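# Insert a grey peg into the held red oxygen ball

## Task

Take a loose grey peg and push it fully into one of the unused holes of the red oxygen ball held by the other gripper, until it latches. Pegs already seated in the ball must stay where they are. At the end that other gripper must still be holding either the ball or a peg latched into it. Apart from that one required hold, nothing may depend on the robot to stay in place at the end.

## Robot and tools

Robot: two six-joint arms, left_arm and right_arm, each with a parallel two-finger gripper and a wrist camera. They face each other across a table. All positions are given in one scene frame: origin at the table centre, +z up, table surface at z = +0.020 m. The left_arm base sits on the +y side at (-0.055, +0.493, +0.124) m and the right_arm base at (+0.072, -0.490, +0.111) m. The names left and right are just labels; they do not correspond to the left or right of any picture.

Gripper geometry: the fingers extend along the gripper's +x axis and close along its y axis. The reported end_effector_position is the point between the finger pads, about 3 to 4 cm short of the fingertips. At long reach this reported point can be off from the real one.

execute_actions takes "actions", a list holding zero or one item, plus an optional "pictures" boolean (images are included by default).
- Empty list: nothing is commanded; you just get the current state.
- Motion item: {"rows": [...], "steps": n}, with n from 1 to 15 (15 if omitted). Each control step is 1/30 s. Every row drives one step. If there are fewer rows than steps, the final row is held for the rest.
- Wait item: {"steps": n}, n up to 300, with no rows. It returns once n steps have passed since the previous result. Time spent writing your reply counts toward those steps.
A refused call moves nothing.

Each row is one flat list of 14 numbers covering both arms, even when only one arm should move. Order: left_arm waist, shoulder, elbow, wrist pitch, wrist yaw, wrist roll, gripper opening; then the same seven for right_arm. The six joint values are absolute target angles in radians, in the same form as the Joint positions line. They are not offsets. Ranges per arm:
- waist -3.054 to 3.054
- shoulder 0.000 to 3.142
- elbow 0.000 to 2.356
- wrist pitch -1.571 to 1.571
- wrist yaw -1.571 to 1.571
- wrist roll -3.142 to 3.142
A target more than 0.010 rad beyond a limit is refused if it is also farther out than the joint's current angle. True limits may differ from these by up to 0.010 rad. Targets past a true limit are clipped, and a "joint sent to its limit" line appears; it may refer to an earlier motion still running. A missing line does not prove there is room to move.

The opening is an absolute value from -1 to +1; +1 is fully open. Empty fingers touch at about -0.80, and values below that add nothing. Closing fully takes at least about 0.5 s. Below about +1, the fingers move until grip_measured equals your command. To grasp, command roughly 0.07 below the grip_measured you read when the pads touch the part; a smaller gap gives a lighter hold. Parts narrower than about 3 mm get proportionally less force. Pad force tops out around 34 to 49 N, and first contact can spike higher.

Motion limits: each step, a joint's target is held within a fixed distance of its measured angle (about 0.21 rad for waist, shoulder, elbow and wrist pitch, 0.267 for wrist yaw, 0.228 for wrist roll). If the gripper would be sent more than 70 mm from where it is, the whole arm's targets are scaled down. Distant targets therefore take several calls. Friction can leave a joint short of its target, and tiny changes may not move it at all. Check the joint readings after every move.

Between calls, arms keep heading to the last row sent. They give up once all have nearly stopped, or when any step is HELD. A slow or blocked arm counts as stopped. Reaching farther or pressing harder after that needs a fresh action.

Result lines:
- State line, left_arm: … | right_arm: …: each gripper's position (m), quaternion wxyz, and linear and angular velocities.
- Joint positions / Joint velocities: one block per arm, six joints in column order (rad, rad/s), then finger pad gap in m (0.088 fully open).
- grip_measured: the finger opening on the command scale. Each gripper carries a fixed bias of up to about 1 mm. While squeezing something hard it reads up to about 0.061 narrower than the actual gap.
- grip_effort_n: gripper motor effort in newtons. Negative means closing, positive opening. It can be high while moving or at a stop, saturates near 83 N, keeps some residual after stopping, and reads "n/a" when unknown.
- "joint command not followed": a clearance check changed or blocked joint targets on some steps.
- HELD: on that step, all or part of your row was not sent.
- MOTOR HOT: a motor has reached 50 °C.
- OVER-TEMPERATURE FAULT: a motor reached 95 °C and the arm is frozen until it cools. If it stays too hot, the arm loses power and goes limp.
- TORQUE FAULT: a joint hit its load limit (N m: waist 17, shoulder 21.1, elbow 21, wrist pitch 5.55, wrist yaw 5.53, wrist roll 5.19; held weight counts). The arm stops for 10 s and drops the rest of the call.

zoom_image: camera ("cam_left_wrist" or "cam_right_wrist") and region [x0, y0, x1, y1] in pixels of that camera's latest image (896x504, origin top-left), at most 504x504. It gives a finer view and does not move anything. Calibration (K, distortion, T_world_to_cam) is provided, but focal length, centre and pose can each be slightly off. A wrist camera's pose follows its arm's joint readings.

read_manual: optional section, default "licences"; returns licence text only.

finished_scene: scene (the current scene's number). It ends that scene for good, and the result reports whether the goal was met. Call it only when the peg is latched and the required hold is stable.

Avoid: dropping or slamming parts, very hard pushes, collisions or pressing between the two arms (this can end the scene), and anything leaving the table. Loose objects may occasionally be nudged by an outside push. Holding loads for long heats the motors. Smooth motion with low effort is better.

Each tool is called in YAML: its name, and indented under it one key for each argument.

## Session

execute_actions:
  actions: []

Scene clock: 0.00 s of 4400.00 s.
left_arm: end_effector_position=(+0.1140, +0.0934, +0.3195) grip_measured=-0.124 grip_effort_n=n/a end_effector_quat_wxyz=(+0.779, -0.001, -0.005, -0.627) end_effector_velocity=(+0.002, +0.002, +0.001) end_effector_angular_velocity=(+0.004, -0.006, +0.010) | right_arm: end_effector_position=(+0.1648, -0.1872, +0.4316) grip_measured=+1.000 grip_effort_n=n/a end_effector_quat_wxyz=(+0.805, +0.014, -0.020, +0.593) end_effector_velocity=(+0.003, -0.002, -0.001) end_effector_angular_velocity=(-0.009, -0.020, -0.016)
Joint positions: left_arm=[0.278 1.633 0.637 1.006 0.28  0.001 0.033] | right_arm=[ 0.006  0.852  0.643  0.257  0.005 -0.     0.088]
Joint velocities: left_arm=[ 0.002 -0.007 -0.002 -0.007 -0.007  0.007  0.   ] | right_arm=[-0.007 -0.007 -0.002 -0.007  0.007 -0.022  0.   ]
Heat: left arm: hottest shoulder 24 °C (+0.0 °C/min); right arm: hottest elbow 24 °C (+0.0 °C/min).
camera_calibration (this result's frames):
cam_left_wrist: T_world_to_cam=[[-0.974274, -0.224926, 0.0140571, 0.140018], [-0.0912704, 0.336772, -0.937152, 0.306657], [0.206056, -0.914326, -0.348637, 0.251053], [0, 0, 0, 1]] pos_world=[0.112673, 0.157765, 0.372942]

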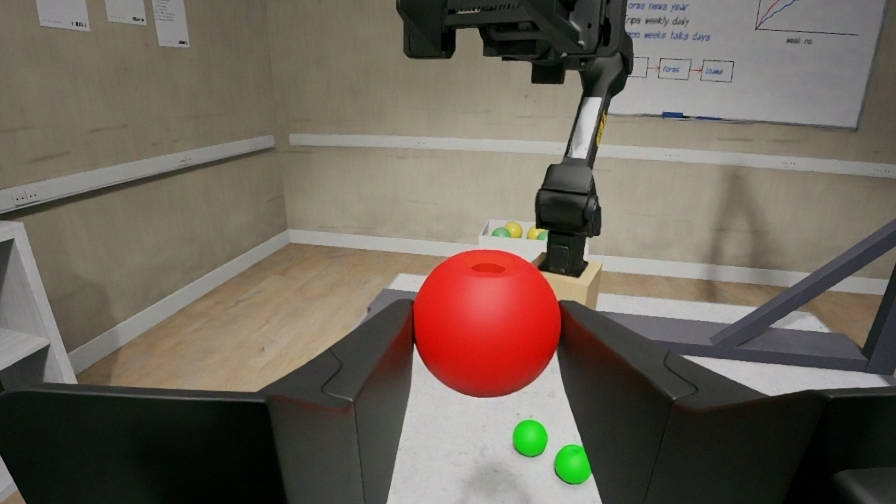

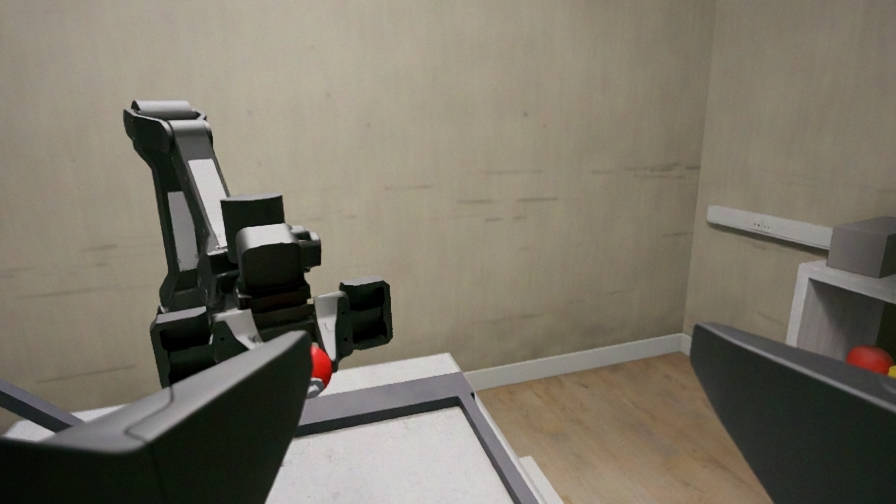

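zoom_image:
  camera: "cam_left_wrist"
  region: [403, 240, 571, 408]

zoom_image:
  camera: "cam_left_wrist"
  region: [445, 240, 529, 290]

Region (403, 240, 571, 408) of cam_left_wrist's 896x504 image, scaled by 3.000, with more detail than that image has.

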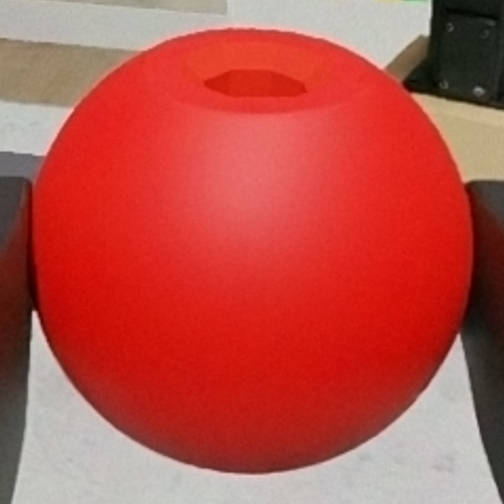

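Region (445, 240, 529, 290) of cam_left_wrist's 896x504 image, scaled by 6.000, with more detail than that image has; it fills the top 300 rows of this view, and the rest is white.

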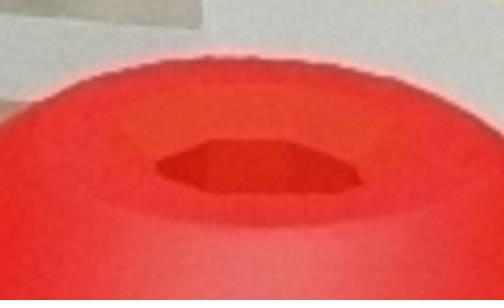

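execute_actions:
  actions:
    - {"rows": [ [0.2777,1.6335,0.6381,1.0033,0.2813,0.001,-0.185, 0.0065,0.8524,0.6433,0.2555,0.005,0,1], [0.2770,1.6348,0.6414,0.9954,0.2852,0.001,-0.185, 0.0080,0.8535,0.6441,0.2510,0.005,0,1], [0.2758,1.6371,0.6467,0.9822,0.2917,0.001,-0.185, 0.0105,0.8553,0.6454,0.2437,0.005,0,1], [0.2741,1.6402,0.6543,0.9639,0.3007,0.001,-0.185, 0.0140,0.8579,0.6472,0.2334,0.005,0,1], [0.2718,1.6443,0.6640,0.9401,0.3124,0.001,-0.185, 0.0185,0.8612,0.6495,0.2201,0.005,0,1], [0.2691,1.6493,0.6759,0.9112,0.3266,0.001,-0.185, 0.0239,0.8652,0.6524,0.2039,0.005,0,1], [0.2659,1.6552,0.6899,0.8770,0.3434,0.001,-0.185, 0.0304,0.8700,0.6558,0.1848,0.005,0,1], [0.2622,1.6619,0.7061,0.8376,0.3627,0.001,-0.185, 0.0378,0.8755,0.6597,0.1627,0.005,0,1], [0.2581,1.6696,0.7245,0.7928,0.3848,0.001,-0.185, 0.0463,0.8818,0.6642,0.1376,0.005,0,1], [0.2534,1.6782,0.7450,0.7428,0.4093,0.001,-0.185, 0.0558,0.8888,0.6691,0.1096,0.005,0,1], [0.2482,1.6877,0.7676,0.6876,0.4365,0.001,-0.185, 0.0662,0.8965,0.6746,0.0787,0.005,0,1], [0.2425,1.6981,0.7924,0.6271,0.4662,0.001,-0.185, 0.0776,0.9049,0.6806,0.0448,0.005,0,1], [0.2366,1.7089,0.8183,0.5640,0.4972,0.001,-0.185, 0.0896,0.9137,0.6869,0.0095,0.005,0,1], [0.2307,1.7198,0.8443,0.5008,0.5282,0.001,-0.185, 0.1015,0.9225,0.6932,-0.0259,0.005,0,1], [0.2248,1.7306,0.8702,0.4377,0.5592,0.001,-0.185, 0.1134,0.9314,0.6994,-0.0612,0.005,0,1] ], "steps": 15}
  pictures: false

execute_actions:
  actions:
    - {"rows": [ [0.2189,1.7415,0.8961,0.3745,0.5903,0.001,-0.185, 0.1254,0.9402,0.7057,-0.0966,0.005,0,1], [0.2130,1.7523,0.9220,0.3114,0.6213,0.001,-0.185, 0.1373,0.9490,0.7120,-0.1320,0.005,0,1], [0.2071,1.7632,0.9479,0.2482,0.6523,0.001,-0.185, 0.1493,0.9578,0.7183,-0.1673,0.005,0,1], [0.2012,1.7740,0.9738,0.1851,0.6834,0.001,-0.185, 0.1612,0.9666,0.7245,-0.2027,0.005,0,1], [0.1953,1.7849,0.9997,0.1219,0.7144,0.001,-0.185, 0.1731,0.9754,0.7308,-0.2380,0.005,0,1], [0.1894,1.7957,1.0256,0.0588,0.7454,0.001,-0.185, 0.1851,0.9843,0.7371,-0.2734,0.005,0,1], [0.1835,1.8066,1.0515,-0.0044,0.7764,0.001,-0.185, 0.1970,0.9931,0.7434,-0.3088,0.005,0,1], [0.1775,1.8174,1.0775,-0.0676,0.8076,0.001,-0.185, 0.2090,1.0019,0.7496,-0.3442,0.005,0,1], [0.1716,1.8283,1.1034,-0.1308,0.8386,0.001,-0.185, 0.2209,1.0107,0.7559,-0.3796,0.005,0,1], [0.1657,1.8391,1.1293,-0.1940,0.8696,0.001,-0.185, 0.2329,1.0196,0.7622,-0.4150,0.005,0,1], [0.1598,1.8500,1.1552,-0.2571,0.9006,0.001,-0.185, 0.2448,1.0284,0.7685,-0.4503,0.005,0,1], [0.1539,1.8608,1.1811,-0.3203,0.9317,0.001,-0.185, 0.2567,1.0372,0.7747,-0.4857,0.005,0,1], [0.1480,1.8717,1.2070,-0.3834,0.9627,0.001,-0.185, 0.2687,1.0460,0.7810,-0.5210,0.005,0,1], [0.1421,1.8825,1.2329,-0.4465,0.9937,0.001,-0.185, 0.2806,1.0548,0.7873,-0.5564,0.005,0,1], [0.1362,1.8934,1.2588,-0.5097,1.0248,0.001,-0.185, 0.2926,1.0636,0.7936,-0.5918,0.005,0,1] ], "steps": 15}
  pictures: false

execute_actions:
  actions:
    - {"rows": [ [0.1303,1.9042,1.2847,-0.5728,1.0558,0.001,-0.185, 0.3045,1.0725,0.7998,-0.6271,0.005,0,1], [0.1244,1.9151,1.3107,-0.6360,1.0868,0.001,-0.185, 0.3164,1.0813,0.8061,-0.6625,0.005,0,1], [0.1185,1.9259,1.3366,-0.6991,1.1178,0.001,-0.185, 0.3284,1.0901,0.8124,-0.6978,0.005,0,1], [0.1128,1.9363,1.3614,-0.7596,1.1475,0.001,-0.185, 0.3398,1.0985,0.8184,-0.7317,0.005,0,1], [0.1076,1.9458,1.3840,-0.8148,1.1747,0.001,-0.185, 0.3502,1.1062,0.8239,-0.7626,0.005,0,1], [0.1029,1.9544,1.4045,-0.8648,1.1992,0.001,-0.185, 0.3597,1.1132,0.8288,-0.7906,0.005,0,1], [0.0988,1.9621,1.4229,-0.9096,1.2213,0.001,-0.185, 0.3682,1.1195,0.8333,-0.8157,0.005,0,1], [0.0951,1.9688,1.4391,-0.9490,1.2406,0.001,-0.185, 0.3756,1.1250,0.8372,-0.8378,0.005,0,1], [0.0919,1.9747,1.4531,-0.9832,1.2574,0.001,-0.185, 0.3821,1.1298,0.8406,-0.8569,0.005,0,1], [0.0892,1.9797,1.4650,-1.0121,1.2716,0.001,-0.185, 0.3875,1.1338,0.8435,-0.8731,0.005,0,1], [0.0869,1.9838,1.4747,-1.0359,1.2833,0.001,-0.185, 0.3920,1.1371,0.8458,-0.8864,0.005,0,1], [0.0852,1.9869,1.4823,-1.0542,1.2923,0.001,-0.185, 0.3955,1.1397,0.8476,-0.8967,0.005,0,1], [0.0840,1.9892,1.4876,-1.0674,1.2988,0.001,-0.185, 0.3980,1.1415,0.8489,-0.9040,0.005,0,1], [0.0833,1.9905,1.4909,-1.0753,1.3027,0.001,-0.185, 0.3995,1.1426,0.8497,-0.9085,0.005,0,1], [0.083,1.991,1.492,-1.078,1.304,0.001,-0.185, 0.40,1.143,0.85,-0.91,0.005,0,1] ], "steps": 15}
  pictures: false

execute_actions:
  actions:
    - {"steps": 12}

Scene clock: 44.17 s of 4400.00 s.
left_arm: end_effector_position=(+0.0795, +0.0644, +0.2752) grip_measured=-0.124 grip_effort_n=-83.5 end_effector_quat_wxyz=(+0.690, +0.048, +0.146, -0.707) end_effector_velocity=(-0.176, -0.080, -0.167) end_effector_angular_velocity=(+1.083, +0.830, -0.984) | right_arm: end_effector_position=(+0.1431, -0.1749, +0.3789) grip_measured=+1.000 grip_effort_n=-2.6 end_effector_quat_wxyz=(+0.778, -0.066, +0.081, +0.620) end_effector_velocity=(-0.108, +0.027, -0.203) end_effector_angular_velocity=(-1.023, +0.226, +0.358)
Joint positions: left_arm=[0.243 1.693 0.802 0.583 0.485 0.001 0.033] | right_arm=[ 0.082  0.904  0.674  0.022  0.005 -0.     0.088]
Joint velocities: left_arm=[-0.183  0.315  0.716 -1.736  0.842 -0.007 -0.   ] | right_arm=[ 0.335  0.242  0.168 -0.974 -0.022 -0.007  0.   ]
Heat: left arm: hottest shoulder 28 °C (+5.4 °C/min); right arm: hottest elbow 29 °C (+6.8 °C/min).
Steps of this call (steps 1 to 90: nothing new was sent; then 40.67 s passed at rest; steps 91 to 105: all 15 steps of this action). Readings (joint positions):
91: left_arm=[0.278 1.633 0.637 1.006 0.280 0.001] | right_arm=[0.006 0.852 0.643 0.257 0.005 -0.000]
92: left_arm=[0.278 1.633 0.637 1.005 0.280 0.001] | right_arm=[0.006 0.852 0.643 0.257 0.005 -0.000]
94: left_arm=[0.278 1.633 0.638 0.992 0.285 0.001] | right_arm=[0.007 0.852 0.643 0.250 0.005 -0.000]
98: left_arm=[0.274 1.639 0.665 0.910 0.324 0.001] | right_arm=[0.020 0.858 0.644 0.205 0.005 -0.000]
105: the state above

Scene clock: 44.67 s of 4400.00 s.
left_arm: end_effector_position=(-0.0207, +0.0697, +0.2443) grip_measured=-0.124 grip_effort_n=-83.5 end_effector_quat_wxyz=(+0.420, +0.061, +0.475, -0.771) end_effector_velocity=(-0.186, +0.061, +0.060) end_effector_angular_velocity=(+0.960, +1.178, -0.653) | right_arm: end_effector_position=(+0.0851, -0.1961, +0.2818) grip_measured=+1.000 grip_effort_n=-2.6 end_effector_quat_wxyz=(+0.670, -0.262, +0.271, +0.640) end_effector_velocity=(-0.107, -0.101, -0.154) end_effector_angular_velocity=(-1.082, +0.024, +0.364)
Joint positions: left_arm=[ 0.154  1.854  1.184 -0.331  0.945  0.001  0.033] | right_arm=[ 0.26   1.035  0.766 -0.503  0.005 -0.     0.088]
Joint velocities: left_arm=[-0.178  0.32   0.769 -1.766  0.886 -0.007 -0.   ] | right_arm=[ 0.354  0.261  0.183 -1.004  0.007 -0.022  0.   ]
Heat: left arm: hottest shoulder 28 °C (+5.4 °C/min); right arm: hottest elbow 29 °C (+6.7 °C/min).
Steps of this call (steps 1 to 15: all 15 steps of this action). Readings (joint positions):
1: left_arm=[0.237 1.704 0.826 0.523 0.514 0.001] | right_arm=[0.093 0.913 0.679 -0.012 0.005 -0.000]
2: left_arm=[0.231 1.715 0.851 0.463 0.544 0.001] | right_arm=[0.105 0.922 0.686 -0.046 0.005 -0.000]
4: left_arm=[0.220 1.736 0.901 0.340 0.604 0.001] | right_arm=[0.129 0.939 0.697 -0.116 0.005 -0.000]
8: left_arm=[0.196 1.779 1.003 0.096 0.728 0.001] | right_arm=[0.176 0.974 0.722 -0.256 0.005 -0.000]
15: the state above

Scene clock: 45.17 s of 4400.00 s.
left_arm: end_effector_position=(-0.0817, +0.0975, +0.2948) grip_measured=-0.124 grip_effort_n=-83.5 end_effector_quat_wxyz=(+0.209, -0.006, +0.696, -0.687) end_effector_velocity=(-0.025, +0.010, +0.043) end_effector_angular_velocity=(+0.238, +0.252, -0.040) | right_arm: end_effector_position=(+0.0513, -0.2491, +0.2364) grip_measured=+1.000 grip_effort_n=-2.1 end_effector_quat_wxyz=(+0.561, -0.414, +0.376, +0.610) end_effector_velocity=(-0.016, -0.040, -0.016) end_effector_angular_velocity=(-0.246, -0.018, +0.085)
Joint positions: left_arm=[ 0.088  1.971  1.469 -1.04   1.284  0.001  0.033] | right_arm=[ 0.391  1.132  0.834 -0.889  0.005 -0.     0.088]
Joint velocities: left_arm=[-0.037  0.061  0.168 -0.403  0.168 -0.007 -0.   ] | right_arm=[ 0.076  0.046  0.042 -0.242 -0.007 -0.007  0.   ]
Heat: left arm: hottest shoulder 28 °C (+5.3 °C/min); right arm: hottest elbow 29 °C (+6.6 °C/min).
Steps of this call (steps 1 to 15: all 15 steps of this action). Readings (joint positions):
1: left_arm=[0.148 1.865 1.210 -0.392 0.976 0.001] | right_arm=[0.272 1.044 0.772 -0.538 0.005 -0.000]
2: left_arm=[0.142 1.876 1.236 -0.453 1.007 0.001] | right_arm=[0.283 1.053 0.779 -0.574 0.005 -0.000]
4: left_arm=[0.130 1.897 1.288 -0.575 1.068 0.001] | right_arm=[0.307 1.071 0.791 -0.644 0.005 -0.000]
8: left_arm=[0.108 1.935 1.381 -0.814 1.178 0.001] | right_arm=[0.350 1.102 0.813 -0.769 0.005 -0.000]
15: the state above

Scene clock: 45.57 s of 4400.00 s.
left_arm: end_effector_position=(-0.0833, +0.0985, +0.2981) grip_measured=-0.124 grip_effort_n=-83.5 end_effector_quat_wxyz=(+0.200, -0.011, +0.706, -0.679) end_effector_velocity=(-0.000, -0.001, +0.000) end_effector_angular_velocity=(-0.003, -0.009, -0.000) | right_arm: end_effector_position=(+0.0503, -0.2519, +0.2355) grip_measured=+1.000 grip_effort_n=-2.1 end_effector_quat_wxyz=(+0.556, -0.421, +0.380, +0.608) end_effector_velocity=(-0.001, -0.002, +0.000) end_effector_angular_velocity=(-0.005, +0.023, -0.006)
Joint positions: left_arm=[ 0.086  1.977  1.482 -1.075  1.3    0.001  0.033] | right_arm=[ 0.396  1.136  0.839 -0.908  0.005 -0.     0.088]
Joint velocities: left_arm=[-0.002 -0.002  0.002  0.007 -0.007 -0.007 -0.   ] | right_arm=[-0.007 -0.007 -0.002 -0.007 -0.022  0.007  0.   ]
Heat: left arm: hottest shoulder 28 °C (+5.3 °C/min); right arm: hottest elbow 29 °C (+6.6 °C/min).
Steps of this call (steps 1 to 12: the robot went on to your last target). Readings (joint positions):
1: left_arm=[0.087 1.972 1.474 -1.051 1.289 0.001] | right_arm=[0.393 1.133 0.835 -0.895 0.005 -0.000]
2: left_arm=[0.086 1.973 1.477 -1.058 1.293 0.001] | right_arm=[0.394 1.134 0.836 -0.899 0.005 -0.000]
4: left_arm=[0.086 1.975 1.480 -1.067 1.296 0.001] | right_arm=[0.395 1.135 0.837 -0.904 0.005 -0.000]
8: left_arm=[0.086 1.977 1.482 -1.074 1.299 0.001] | right_arm=[0.396 1.136 0.839 -0.907 0.005 -0.000]
12: the state above
camera_calibration (this result's frames):
cam_left_wrist: T_world_to_cam=[[-0.26067, -0.0979571, 0.960446, -0.285993], [0.0437056, 0.992622, 0.113101, -0.0995279], [-0.964438, 0.0714588, -0.254465, 0.0661835], [0, 0, 0, 1]] pos_world=[-0.00636978, 0.0660492, 0.302778]
cam_right_wrist: T_world_to_cam=[[0.996327, 0.0791908, -0.0325649, -0.0106243], [0.0770492, -0.995069, -0.0624599, -0.20906], [-0.0373506, 0.0597214, -0.997516, 0.326767], [0, 0, 0, 1]] pos_world=[0.0388981, -0.226703, 0.312551]

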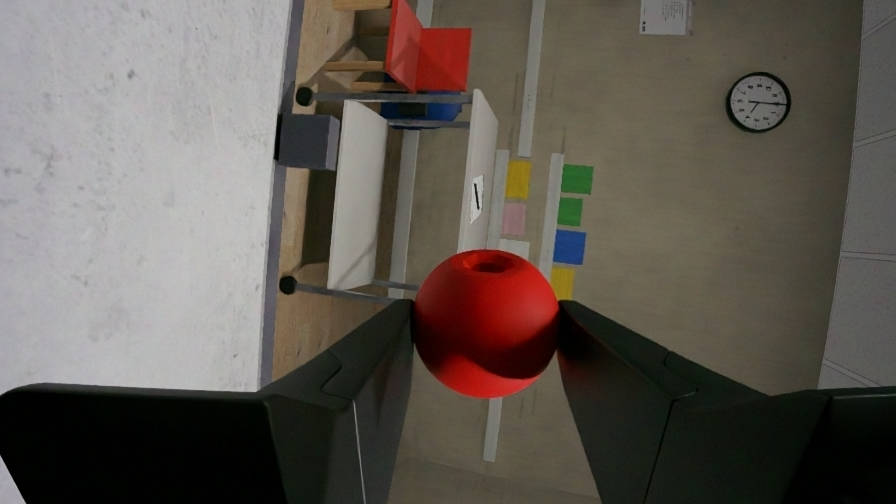

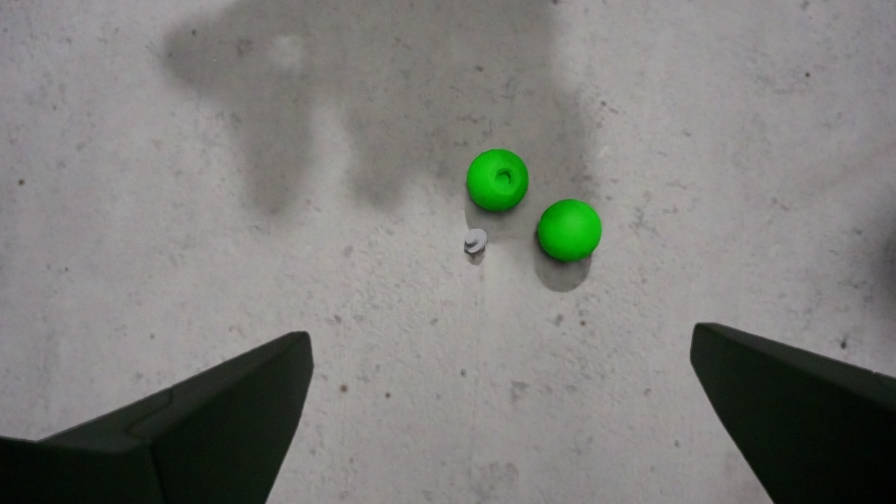

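zoom_image:
  camera: "cam_right_wrist"
  region: [455, 221, 497, 263]

zoom_image:
  camera: "cam_right_wrist"
  region: [434, 140, 618, 300]

Region (455, 221, 497, 263) of cam_right_wrist's 896x504 image, scaled by 12.000, with more detail than that image has.

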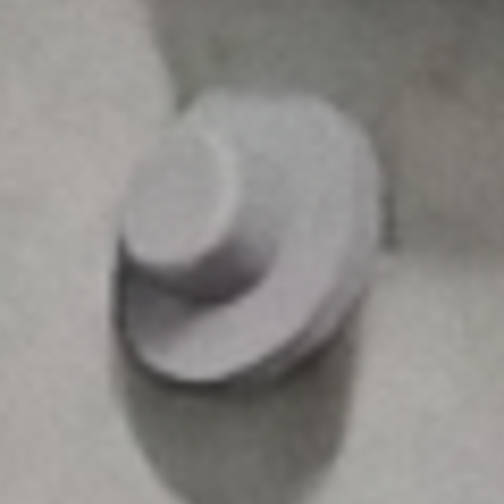

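Region (434, 140, 618, 300) of cam_right_wrist's 896x504 image, scaled by 2.739, with more detail than that image has; it fills the top 438 rows of this view, and the rest is white.

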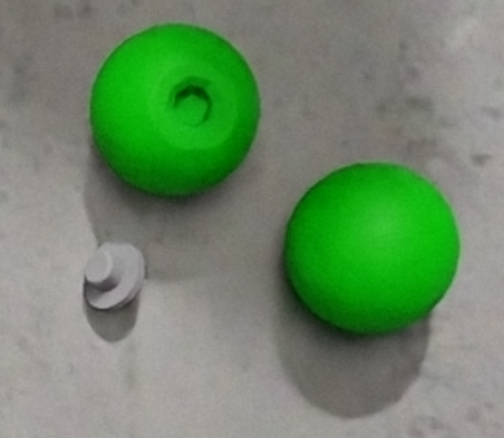

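execute_actions:
  actions:
    - {"rows": [ [0.083,1.991,1.492,-1.078,1.304,0.001,-0.185, 0.4004,1.1445,0.8509,-0.9106,0.0055,0.0029,0.956], [0.083,1.991,1.492,-1.078,1.304,0.001,-0.185, 0.4018,1.1488,0.8536,-0.9123,0.0072,0.0114,0.911], [0.083,1.991,1.492,-1.078,1.304,0.001,-0.185, 0.4040,1.1561,0.8580,-0.9151,0.0098,0.0257,0.867], [0.083,1.991,1.492,-1.078,1.304,0.001,-0.185, 0.4070,1.1662,0.8641,-0.9190,0.0136,0.0455,0.822], [0.083,1.991,1.492,-1.078,1.304,0.001,-0.185, 0.4110,1.1793,0.8721,-0.9241,0.0184,0.0713,0.778], [0.083,1.991,1.492,-1.078,1.304,0.001,-0.185, 0.4158,1.1954,0.8819,-0.9304,0.0243,0.1027,0.733], [0.083,1.991,1.492,-1.078,1.304,0.001,-0.185, 0.4215,1.2142,0.8933,-0.9377,0.0313,0.1397,0.689], [0.083,1.991,1.492,-1.078,1.304,0.001,-0.185, 0.4281,1.2361,0.9067,-0.9462,0.0393,0.1826,0.645], [0.083,1.991,1.492,-1.078,1.304,0.001,-0.185, 0.4355,1.2607,0.9217,-0.9558,0.0484,0.2310,0.600], [0.083,1.991,1.492,-1.078,1.304,0.001,-0.185, 0.4438,1.2883,0.9384,-0.9666,0.0586,0.2851,0.556], [0.083,1.991,1.492,-1.078,1.304,0.001,-0.185, 0.4531,1.3190,0.9571,-0.9785,0.0699,0.3452,0.511], [0.083,1.991,1.492,-1.078,1.304,0.001,-0.185, 0.4632,1.3524,0.9774,-0.9915,0.0822,0.4107,0.467], [0.083,1.991,1.492,-1.078,1.304,0.001,-0.185, 0.4737,1.3872,0.9986,-1.0050,0.0951,0.4791,0.422], [0.083,1.991,1.492,-1.078,1.304,0.001,-0.185, 0.4842,1.4221,1.0199,-1.0186,0.1079,0.5475,0.378], [0.083,1.991,1.492,-1.078,1.304,0.001,-0.185, 0.4947,1.4570,1.0411,-1.0322,0.1208,0.6159,0.334] ], "steps": 15}
  pictures: false

execute_actions:
  actions:
    - {"rows": [ [0.083,1.991,1.492,-1.078,1.304,0.001,-0.185, 0.5053,1.4920,1.0624,-1.0458,0.1337,0.6845,0.289], [0.083,1.991,1.492,-1.078,1.304,0.001,-0.185, 0.5158,1.5269,1.0836,-1.0594,0.1466,0.7529,0.245], [0.083,1.991,1.492,-1.078,1.304,0.001,-0.185, 0.5263,1.5618,1.1049,-1.0730,0.1594,0.8214,0.200], [0.083,1.991,1.492,-1.078,1.304,0.001,-0.185, 0.5368,1.5966,1.1261,-1.0865,0.1723,0.8898,0.156], [0.083,1.991,1.492,-1.078,1.304,0.001,-0.185, 0.5474,1.6315,1.1473,-1.1001,0.1851,0.9583,0.111], [0.083,1.991,1.492,-1.078,1.304,0.001,-0.185, 0.5579,1.6664,1.1685,-1.1137,0.1980,1.0267,0.067], [0.083,1.991,1.492,-1.078,1.304,0.001,-0.185, 0.5684,1.7014,1.1898,-1.1273,0.2109,1.0952,0.023], [0.083,1.991,1.492,-1.078,1.304,0.001,-0.185, 0.5790,1.7363,1.2111,-1.1409,0.2238,1.1636,-0.022], [0.083,1.991,1.492,-1.078,1.304,0.001,-0.185, 0.5895,1.7711,1.2323,-1.1544,0.2366,1.2321,-0.066], [0.083,1.991,1.492,-1.078,1.304,0.001,-0.185, 0.6,1.806,1.2535,-1.168,0.2495,1.3005,-0.111], [0.083,1.991,1.492,-1.078,1.304,0.001,-0.185, 0.6105,1.8409,1.2747,-1.1816,0.2624,1.3689,-0.155], [0.083,1.991,1.492,-1.078,1.304,0.001,-0.185, 0.6210,1.8757,1.2959,-1.1951,0.2752,1.4374,-0.200], [0.083,1.991,1.492,-1.078,1.304,0.001,-0.185, 0.6316,1.9106,1.3172,-1.2087,0.2881,1.5058,-0.244], [0.083,1.991,1.492,-1.078,1.304,0.001,-0.185, 0.6421,1.9456,1.3385,-1.2223,0.3010,1.5743,-0.288], [0.083,1.991,1.492,-1.078,1.304,0.001,-0.185, 0.6526,1.9805,1.3597,-1.2359,0.3139,1.6427,-0.333] ], "steps": 15}
  pictures: false

execute_actions:
  actions:
    - {"rows": [ [0.083,1.991,1.492,-1.078,1.304,0.001,-0.185, 0.6632,2.0154,1.3809,-1.2495,0.3267,1.7112,-0.377], [0.083,1.991,1.492,-1.078,1.304,0.001,-0.185, 0.6737,2.0502,1.4021,-1.2630,0.3396,1.7796,-0.422], [0.083,1.991,1.492,-1.078,1.304,0.001,-0.185, 0.6842,2.0851,1.4234,-1.2766,0.3524,1.8481,-0.466], [0.083,1.991,1.492,-1.078,1.304,0.001,-0.185, 0.6947,2.1200,1.4446,-1.2902,0.3653,1.9165,-0.511], [0.083,1.991,1.492,-1.078,1.304,0.001,-0.185, 0.7053,2.1550,1.4659,-1.3038,0.3782,1.9850,-0.555], [0.083,1.991,1.492,-1.078,1.304,0.001,-0.185, 0.7158,2.1899,1.4871,-1.3174,0.3911,2.0534,-0.555], [0.083,1.991,1.492,-1.078,1.304,0.001,-0.185, 0.7263,2.2248,1.5084,-1.3310,0.4039,2.1219,-0.555], [0.083,1.991,1.492,-1.078,1.304,0.001,-0.185, 0.7368,2.2596,1.5296,-1.3445,0.4168,2.1903,-0.555], [0.083,1.991,1.492,-1.078,1.304,0.001,-0.185, 0.7469,2.2930,1.5499,-1.3575,0.4291,2.2558,-0.555], [0.083,1.991,1.492,-1.078,1.304,0.001,-0.185, 0.7562,2.3237,1.5686,-1.3694,0.4404,2.3159,-0.555], [0.083,1.991,1.492,-1.078,1.304,0.001,-0.185, 0.7645,2.3513,1.5853,-1.3802,0.4506,2.3700,-0.555], [0.083,1.991,1.492,-1.078,1.304,0.001,-0.185, 0.7719,2.3759,1.6003,-1.3898,0.4597,2.4184,-0.555], [0.083,1.991,1.492,-1.078,1.304,0.001,-0.185, 0.7785,2.3978,1.6137,-1.3983,0.4677,2.4613,-0.555], [0.083,1.991,1.492,-1.078,1.304,0.001,-0.185, 0.7842,2.4166,1.6251,-1.4056,0.4747,2.4983,-0.555], [0.083,1.991,1.492,-1.078,1.304,0.001,-0.185, 0.7890,2.4327,1.6349,-1.4119,0.4806,2.5297,-0.555] ], "steps": 15}
  pictures: false

execute_actions:
  actions:
    - {"rows": [ [0.083,1.991,1.492,-1.078,1.304,0.001,-0.185, 0.7930,2.4458,1.6429,-1.4170,0.4854,2.5555,-0.555], [0.083,1.991,1.492,-1.078,1.304,0.001,-0.185, 0.7960,2.4559,1.6490,-1.4209,0.4892,2.5753,-0.555], [0.083,1.991,1.492,-1.078,1.304,0.001,-0.185, 0.7982,2.4632,1.6534,-1.4237,0.4918,2.5896,-0.555], [0.083,1.991,1.492,-1.078,1.304,0.001,-0.185, 0.7996,2.4675,1.6561,-1.4254,0.4935,2.5981,-0.555], [0.083,1.991,1.492,-1.078,1.304,0.001,-0.185, 0.8,2.469,1.657,-1.426,0.494,2.601,-0.555] ], "steps": 15}
  pictures: false

execute_actions:
  actions:
    - {"steps": 5}

Scene clock: 104.73 s of 4400.00 s.
left_arm: end_effector_position=(-0.0834, +0.0985, +0.2982) grip_measured=-0.124 grip_effort_n=-83.5 end_effector_quat_wxyz=(+0.200, -0.012, +0.707, -0.679) end_effector_velocity=(-0.002, +0.002, +0.003) end_effector_angular_velocity=(+0.034, +0.018, +0.007) | right_arm: end_effector_position=(+0.0431, -0.2341, +0.2231) grip_measured=+0.447 grip_effort_n=-18.8 end_effector_quat_wxyz=(+0.624, -0.372, +0.509, +0.462) end_effector_velocity=(-0.036, +0.076, -0.066) end_effector_angular_velocity=(-0.574, -0.086, -1.602)
Joint positions: left_arm=[ 0.086  1.977  1.482 -1.076  1.3    0.001  0.033] | right_arm=[ 0.466  1.366  0.983 -1.     0.088  0.458  0.061]
Joint velocities: left_arm=[-0.002 -0.007 -0.002 -0.007  0.007 -0.037 -0.   ] | right_arm=[ 0.291  0.969  0.598 -0.374  0.344  1.868 -0.064]
Heat: left arm: hottest shoulder 31 °C (+3.0 °C/min); right arm: hottest elbow 31 °C (+2.0 °C/min).
Steps of this call (steps 1 to 30: the robot went on to your last target; steps 31 to 90: nothing new was sent; then 55.67 s passed at rest; steps 91 to 105: all 15 steps of this action). Readings (joint positions):
91: left_arm=[0.086 1.977 1.482 -1.075 1.300 0.001] | right_arm=[0.396 1.136 0.839 -0.908 0.005 -0.000]
92: left_arm=[0.086 1.977 1.482 -1.075 1.300 0.001] | right_arm=[0.397 1.137 0.840 -0.909 0.005 0.001]
94: left_arm=[0.086 1.977 1.482 -1.076 1.300 0.001] | right_arm=[0.399 1.144 0.844 -0.913 0.006 0.017]
98: left_arm=[0.086 1.977 1.482 -1.076 1.300 0.001] | right_arm=[0.412 1.187 0.872 -0.930 0.022 0.104]
105: the state above

Scene clock: 105.23 s of 4400.00 s.
left_arm: end_effector_position=(-0.0834, +0.0985, +0.2982) grip_measured=-0.124 grip_effort_n=-83.5 end_effector_quat_wxyz=(+0.200, -0.012, +0.707, -0.679) end_effector_velocity=(-0.001, +0.001, -0.001) end_effector_angular_velocity=(+0.029, +0.002, +0.003) | right_arm: end_effector_position=(+0.0189, -0.1978, +0.1733) grip_measured=-0.219 grip_effort_n=-18.4 end_effector_quat_wxyz=(+0.781, -0.231, +0.572, +0.101) end_effector_velocity=(-0.062, +0.062, -0.127) end_effector_angular_velocity=(-0.006, -0.784, -1.424)
Joint positions: left_arm=[ 0.086  1.977  1.482 -1.076  1.3    0.001  0.033] | right_arm=[ 0.622  1.882  1.299 -1.201  0.279  1.44   0.028]
Joint velocities: left_arm=[-0.002 -0.002 -0.002 -0.007 -0.007 -0.022 -0.   ] | right_arm=[ 0.31   1.028  0.632 -0.388  0.359  1.927 -0.064]
Heat: left arm: hottest shoulder 31 °C (+3.0 °C/min); right arm: hottest elbow 31 °C (+2.0 °C/min).
Steps of this call (steps 1 to 15: all 15 steps of this action). Readings (joint positions):
1: left_arm=[0.086 1.977 1.482 -1.076 1.300 0.001] | right_arm=[0.476 1.400 1.003 -1.012 0.101 0.523]
2: left_arm=[0.086 1.977 1.482 -1.076 1.300 0.001] | right_arm=[0.486 1.433 1.024 -1.025 0.113 0.589]
4: left_arm=[0.086 1.977 1.482 -1.076 1.300 0.001] | right_arm=[0.507 1.502 1.066 -1.052 0.138 0.719]
8: left_arm=[0.086 1.977 1.482 -1.076 1.300 0.001] | right_arm=[0.549 1.640 1.150 -1.106 0.189 0.981]
15: the state above

Scene clock: 105.73 s of 4400.00 s.
left_arm: end_effector_position=(-0.0834, +0.0985, +0.2982) grip_measured=-0.124 grip_effort_n=-83.5 end_effector_quat_wxyz=(+0.200, -0.012, +0.707, -0.679) end_effector_velocity=(-0.002, +0.001, +0.001) end_effector_angular_velocity=(+0.012, +0.011, -0.000) | right_arm: end_effector_position=(-0.0104, -0.1806, +0.1021) grip_measured=-0.550 grip_effort_n=-18.4 end_effector_quat_wxyz=(+0.900, +0.006, +0.413, -0.140) end_effector_velocity=(-0.039, -0.001, -0.112) end_effector_angular_velocity=(+0.525, -0.766, -0.786)
Joint positions: left_arm=[ 0.086  1.977  1.482 -1.076  1.3    0.001  0.033] | right_arm=[ 0.772  2.368  1.594 -1.389  0.457  2.403  0.012]
Joint velocities: left_arm=[-0.002 -0.002 -0.002 -0.007  0.007 -0.007 -0.   ] | right_arm=[ 0.203  0.657  0.379 -0.256  0.212  1.487 -0.001]
Heat: left arm: hottest shoulder 31 °C (+3.0 °C/min); right arm: hottest elbow 31 °C (+2.0 °C/min).
Steps of this call (steps 1 to 15: all 15 steps of this action). Readings (joint positions):
1: left_arm=[0.086 1.977 1.482 -1.076 1.300 0.001] | right_arm=[0.633 1.916 1.321 -1.214 0.292 1.505]
2: left_arm=[0.086 1.977 1.482 -1.076 1.300 0.001] | right_arm=[0.644 1.951 1.342 -1.228 0.305 1.570]
4: left_arm=[0.086 1.977 1.482 -1.076 1.300 0.001] | right_arm=[0.664 2.021 1.385 -1.255 0.331 1.701]
8: left_arm=[0.086 1.977 1.482 -1.076 1.300 0.001] | right_arm=[0.706 2.159 1.470 -1.310 0.382 1.963]
15: the state above

Scene clock: 106.23 s of 4400.00 s.
left_arm: end_effector_position=(-0.0834, +0.0985, +0.2982) grip_measured=-0.124 grip_effort_n=-83.5 end_effector_quat_wxyz=(+0.200, -0.012, +0.707, -0.679) end_effector_velocity=(+0.000, +0.003, -0.001) end_effector_angular_velocity=(+0.043, +0.006, +0.008) | right_arm: end_effector_position=(-0.0150, -0.1792, +0.0887) grip_measured=-0.552 grip_effort_n=-18.8 end_effector_quat_wxyz=(+0.911, +0.068, +0.371, -0.165) end_effector_velocity=(+0.002, -0.004, +0.001) end_effector_angular_velocity=(-0.031, -0.006, -0.002)
Joint positions: left_arm=[ 0.086  1.977  1.482 -1.076  1.3    0.001  0.033] | right_arm=[ 0.797  2.453  1.649 -1.425  0.49   2.597  0.012]
Joint velocities: left_arm=[ 0.002 -0.002 -0.002 -0.022 -0.007 -0.022 -0.   ] | right_arm=[-0.002  0.002 -0.002 -0.022 -0.007 -0.007 -0.   ]
Heat: left arm: hottest shoulder 31 °C (+3.0 °C/min); right arm: hottest elbow 31 °C (+2.0 °C/min).
Steps of this call (steps 1 to 15: all 15 steps of this action). Readings (joint positions):
1: left_arm=[0.086 1.977 1.482 -1.076 1.300 0.001] | right_arm=[0.778 2.389 1.605 -1.396 0.464 2.448]
2: left_arm=[0.086 1.977 1.482 -1.076 1.300 0.001] | right_arm=[0.784 2.406 1.615 -1.403 0.470 2.485]
4: left_arm=[0.086 1.977 1.482 -1.076 1.300 0.001] | right_arm=[0.792 2.432 1.630 -1.413 0.480 2.540]
8: left_arm=[0.086 1.977 1.482 -1.076 1.300 0.001] | right_arm=[0.797 2.452 1.643 -1.422 0.488 2.585]
15: the state above

Scene clock: 106.40 s of 4400.00 s.
left_arm: end_effector_position=(-0.0834, +0.0985, +0.2982) grip_measured=-0.124 grip_effort_n=-83.5 end_effector_quat_wxyz=(+0.200, -0.012, +0.707, -0.679) end_effector_velocity=(-0.001, +0.001, -0.001) end_effector_angular_velocity=(+0.016, -0.003, -0.000) | right_arm: end_effector_position=(-0.0149, -0.1792, +0.0885) grip_measured=-0.552 grip_effort_n=-18.4 end_effector_quat_wxyz=(+0.912, +0.069, +0.370, -0.166) end_effector_velocity=(-0.001, -0.003, +0.000) end_effector_angular_velocity=(-0.020, +0.014, -0.011)
Joint positions: left_arm=[ 0.086  1.977  1.482 -1.076  1.3    0.001  0.033] | right_arm=[ 0.797  2.454  1.649 -1.425  0.491  2.599  0.012]
Joint velocities: left_arm=[-0.002 -0.002 -0.002 -0.007 -0.007 -0.007 -0.   ] | right_arm=[-0.002 -0.002 -0.002 -0.007 -0.022 -0.007 -0.   ]
Heat: left arm: hottest shoulder 31 °C (+3.0 °C/min); right arm: hottest elbow 31 °C (+2.0 °C/min).
Steps of this call (steps 1 to 5: the robot went on to your last target). Readings (joint positions):
1: left_arm=[0.086 1.977 1.482 -1.076 1.300 0.001] | right_arm=[0.797 2.453 1.649 -1.425 0.490 2.598]
2: left_arm=[0.086 1.977 1.482 -1.076 1.300 0.001] | right_arm=[0.797 2.453 1.649 -1.425 0.490 2.598]
4: left_arm=[0.086 1.977 1.482 -1.076 1.300 0.001] | right_arm=[0.797 2.454 1.649 -1.425 0.491 2.598]
5: the state above
camera_calibration (this result's frames):
cam_left_wrist: T_world_to_cam=[[-0.260101, -0.0985467, 0.960539, -0.285934], [0.043773, 0.992552, 0.113684, -0.0996765], [-0.964589, 0.0716151, -0.25385, 0.065966], [0, 0, 0, 1]] pos_world=[-0.00637869, 0.0660321, 0.302728]
cam_right_wrist: T_world_to_cam=[[-0.349524, -0.935949, -0.0428131, -0.157313], [-0.816597, 0.326719, -0.47584, 0.11926], [0.45935, -0.131357, -0.878489, 0.135961], [0, 0, 0, 1]] pos_world=[-0.0200508, -0.168342, 0.169454]

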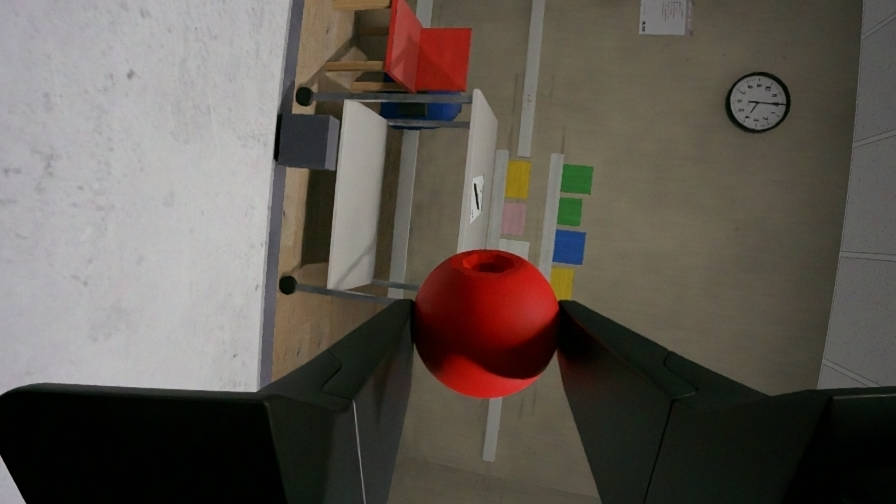

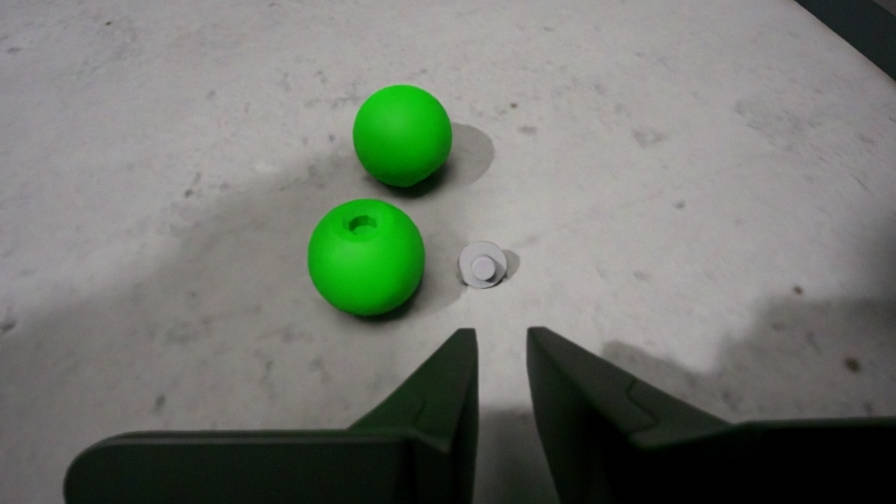

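zoom_image:
  camera: "cam_right_wrist"
  region: [452, 234, 515, 297]

zoom_image:
  camera: "cam_right_wrist"
  region: [440, 300, 566, 380]

Region (452, 234, 515, 297) of cam_right_wrist's 896x504 image, scaled by 8.000, with more detail than that image has.

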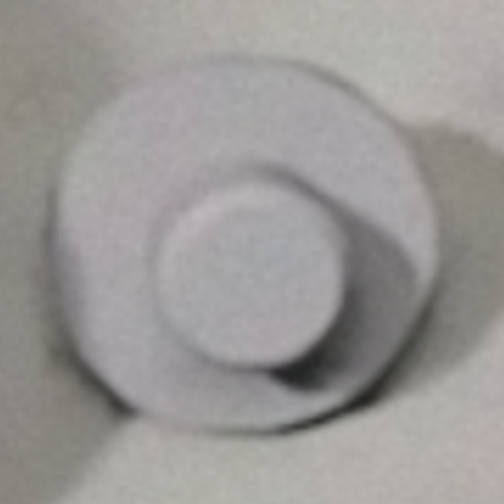

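Region (440, 300, 566, 380) of cam_right_wrist's 896x504 image, scaled by 4.000, with more detail than that image has; it fills the top 320 rows of this view, and the rest is white.

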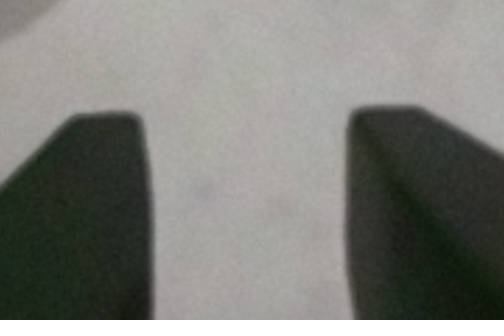

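execute_actions:
  actions:
    - {"rows": [ [0.083,1.991,1.492,-1.078,1.304,0.001,-0.185, 0.7965,2.457,1.648,-1.422,0.494,2.598,-0.555], [0.083,1.991,1.492,-1.078,1.304,0.001,-0.185, 0.7915,2.4460,1.6350,-1.4135,0.4947,2.5931,-0.555], [0.083,1.991,1.492,-1.078,1.304,0.001,-0.185, 0.7874,2.4417,1.6232,-1.4027,0.4955,2.5888,-0.555], [0.083,1.991,1.492,-1.078,1.304,0.001,-0.185, 0.7829,2.4388,1.6109,-1.3888,0.4965,2.5831,-0.555], [0.083,1.991,1.492,-1.078,1.304,0.001,-0.185, 0.7775,2.4354,1.5965,-1.3724,0.4976,2.5764,-0.555], [0.083,1.991,1.492,-1.078,1.304,0.001,-0.185, 0.7716,2.4316,1.5806,-1.3544,0.4989,2.5691,-0.555], [0.083,1.991,1.492,-1.078,1.304,0.001,-0.185, 0.7654,2.4275,1.5638,-1.3352,0.5003,2.5613,-0.555], [0.083,1.991,1.492,-1.078,1.304,0.001,-0.185, 0.7591,2.4235,1.5467,-1.3158,0.5017,2.5534,-0.555], [0.083,1.991,1.492,-1.078,1.304,0.001,-0.185, 0.7529,2.4194,1.5299,-1.2966,0.5031,2.5456,-0.555], [0.083,1.991,1.492,-1.078,1.304,0.001,-0.185, 0.7470,2.4156,1.5140,-1.2786,0.5044,2.5383,-0.555], [0.083,1.991,1.492,-1.078,1.304,0.001,-0.185, 0.7416,2.4122,1.4996,-1.2622,0.5055,2.5316,-0.555], [0.083,1.991,1.492,-1.078,1.304,0.001,-0.185, 0.7371,2.4093,1.4873,-1.2483,0.5065,2.5259,-0.555], [0.083,1.991,1.492,-1.078,1.304,0.001,-0.185, 0.7336,2.4070,1.4778,-1.2375,0.5073,2.5216,-0.555], [0.083,1.991,1.492,-1.078,1.304,0.001,-0.185, 0.7313,2.4055,1.4717,-1.2305,0.5078,2.5187,-0.555], [0.083,1.991,1.492,-1.078,1.304,0.001,-0.185, 0.7305,2.405,1.4695,-1.228,0.508,2.5177,-0.555] ], "steps": 15}
  pictures: false

execute_actions:
  actions:
    - {"steps": 14}

zoom_image:
  camera: "cam_right_wrist"
  region: [458, 270, 542, 354]

Scene clock: 129.43 s of 4400.00 s.
left_arm: end_effector_position=(-0.0834, +0.0985, +0.2982) grip_measured=-0.124 grip_effort_n=-83.5 end_effector_quat_wxyz=(+0.200, -0.012, +0.707, -0.679) end_effector_velocity=(-0.002, +0.003, +0.001) end_effector_angular_velocity=(+0.012, +0.011, -0.004) | right_arm: end_effector_position=(+0.0108, -0.1868, +0.0649) grip_measured=-0.552 grip_effort_n=-18.8 end_effector_quat_wxyz=(+0.905, +0.069, +0.385, -0.167) end_effector_velocity=(+0.049, -0.025, -0.033) end_effector_angular_velocity=(-0.054, +0.037, -0.016)
Joint positions: left_arm=[ 0.086  1.977  1.482 -1.076  1.3    0.001  0.033] | right_arm=[ 0.738  2.422  1.497 -1.253  0.503  2.529  0.012]
Joint velocities: left_arm=[-0.002 -0.002 -0.002 -0.022  0.007  0.007 -0.   ] | right_arm=[-0.11  -0.046 -0.247  0.227  0.007 -0.125 -0.   ]
Heat: left arm: hottest shoulder 32 °C (+2.0 °C/min); right arm: hottest elbow 29 °C (-1.0 °C/min).
Steps of this call (steps 1 to 15: the robot went on to your last target; steps 16 to 90: nothing new was sent; then 19.53 s passed at rest; steps 91 to 105: all 15 steps of this action). Readings (joint positions):
91: left_arm=[0.086 1.977 1.482 -1.076 1.300 0.001] | right_arm=[0.797 2.454 1.649 -1.425 0.491 2.599]
92: left_arm=[0.086 1.977 1.482 -1.076 1.300 0.001] | right_arm=[0.797 2.454 1.649 -1.424 0.491 2.599]
94: left_arm=[0.086 1.977 1.482 -1.076 1.300 0.001] | right_arm=[0.796 2.452 1.642 -1.410 0.492 2.594]
98: left_arm=[0.086 1.977 1.482 -1.076 1.300 0.001] | right_arm=[0.780 2.442 1.595 -1.357 0.495 2.572]
105: the state above

Scene clock: 129.90 s of 4400.00 s.
left_arm: end_effector_position=(-0.0834, +0.0985, +0.2982) grip_measured=-0.124 grip_effort_n=-83.5 end_effector_quat_wxyz=(+0.200, -0.012, +0.707, -0.679) end_effector_velocity=(-0.001, -0.001, -0.002) end_effector_angular_velocity=(+0.007, +0.010, -0.000) | right_arm: end_effector_position=(+0.0131, -0.1873, +0.0629) grip_measured=-0.552 grip_effort_n=-18.4 end_effector_quat_wxyz=(+0.904, +0.070, +0.388, -0.165) end_effector_velocity=(+0.002, +0.000, +0.003) end_effector_angular_velocity=(+0.006, -0.021, +0.009)
Joint positions: left_arm=[ 0.086  1.977  1.482 -1.076  1.3    0.001  0.033] | right_arm=[ 0.733  2.415  1.479 -1.23   0.505  2.52   0.012]
Joint velocities: left_arm=[-0.002  0.007 -0.002  0.007  0.007 -0.007 -0.   ] | right_arm=[ 0.002 -0.002 -0.002 -0.007  0.022  0.007 -0.   ]
Heat: left arm: hottest shoulder 32 °C (+2.0 °C/min); right arm: hottest elbow 29 °C (-1.0 °C/min).
Steps of this call (steps 1 to 14: the robot went on to your last target). Readings (joint positions):
1: left_arm=[0.086 1.977 1.482 -1.076 1.300 0.001] | right_arm=[0.735 2.421 1.491 -1.246 0.504 2.526]
2: left_arm=[0.086 1.977 1.482 -1.076 1.300 0.001] | right_arm=[0.734 2.420 1.487 -1.241 0.504 2.524]
4: left_arm=[0.086 1.977 1.482 -1.076 1.300 0.001] | right_arm=[0.733 2.418 1.482 -1.235 0.504 2.522]
8: left_arm=[0.086 1.977 1.482 -1.076 1.300 0.001] | right_arm=[0.733 2.415 1.480 -1.231 0.505 2.520]
14: the state above
camera_calibration (this result's frames):
cam_left_wrist: T_world_to_cam=[[-0.260101, -0.0985467, 0.960539, -0.285934], [0.043773, 0.992552, 0.113684, -0.0996765], [-0.964589, 0.0716151, -0.25385, 0.065966], [0, 0, 0, 1]] pos_world=[-0.00637869, 0.0660321, 0.302728]
cam_right_wrist: T_world_to_cam=[[-0.351176, -0.935492, -0.0391257, -0.156284], [-0.833975, 0.331517, -0.441116, 0.131552], [0.425631, -0.122279, -0.896597, 0.102826], [0, 0, 0, 1]] pos_world=[0.0110615, -0.177241, 0.144108]

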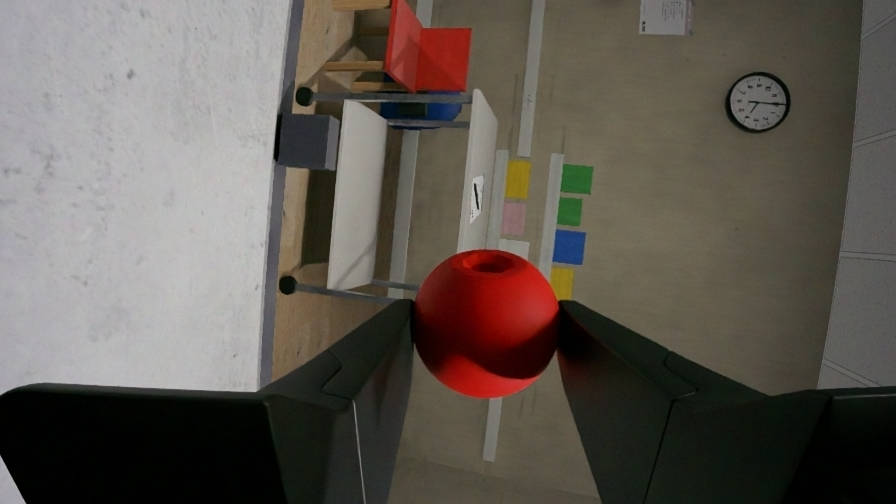

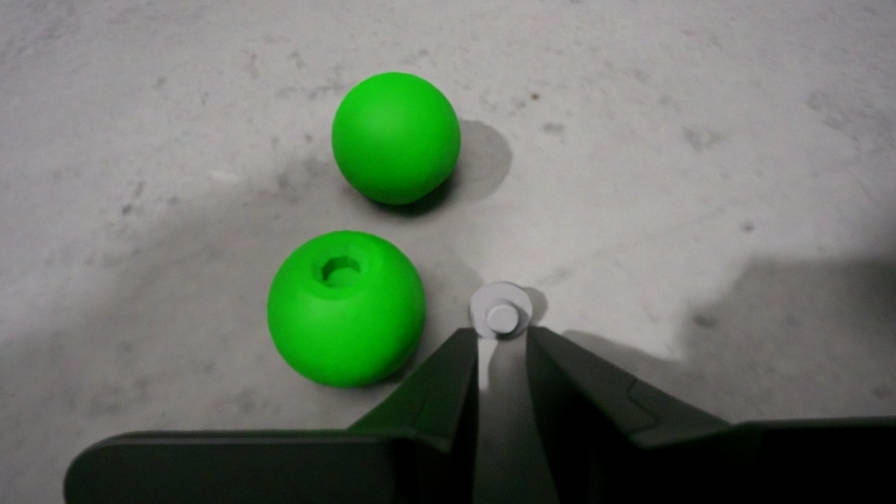

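Region (458, 270, 542, 354) of cam_right_wrist's 896x504 image, scaled by 6.000, with more detail than that image has.

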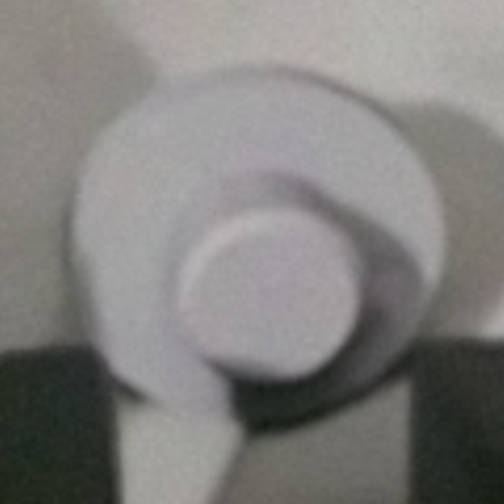

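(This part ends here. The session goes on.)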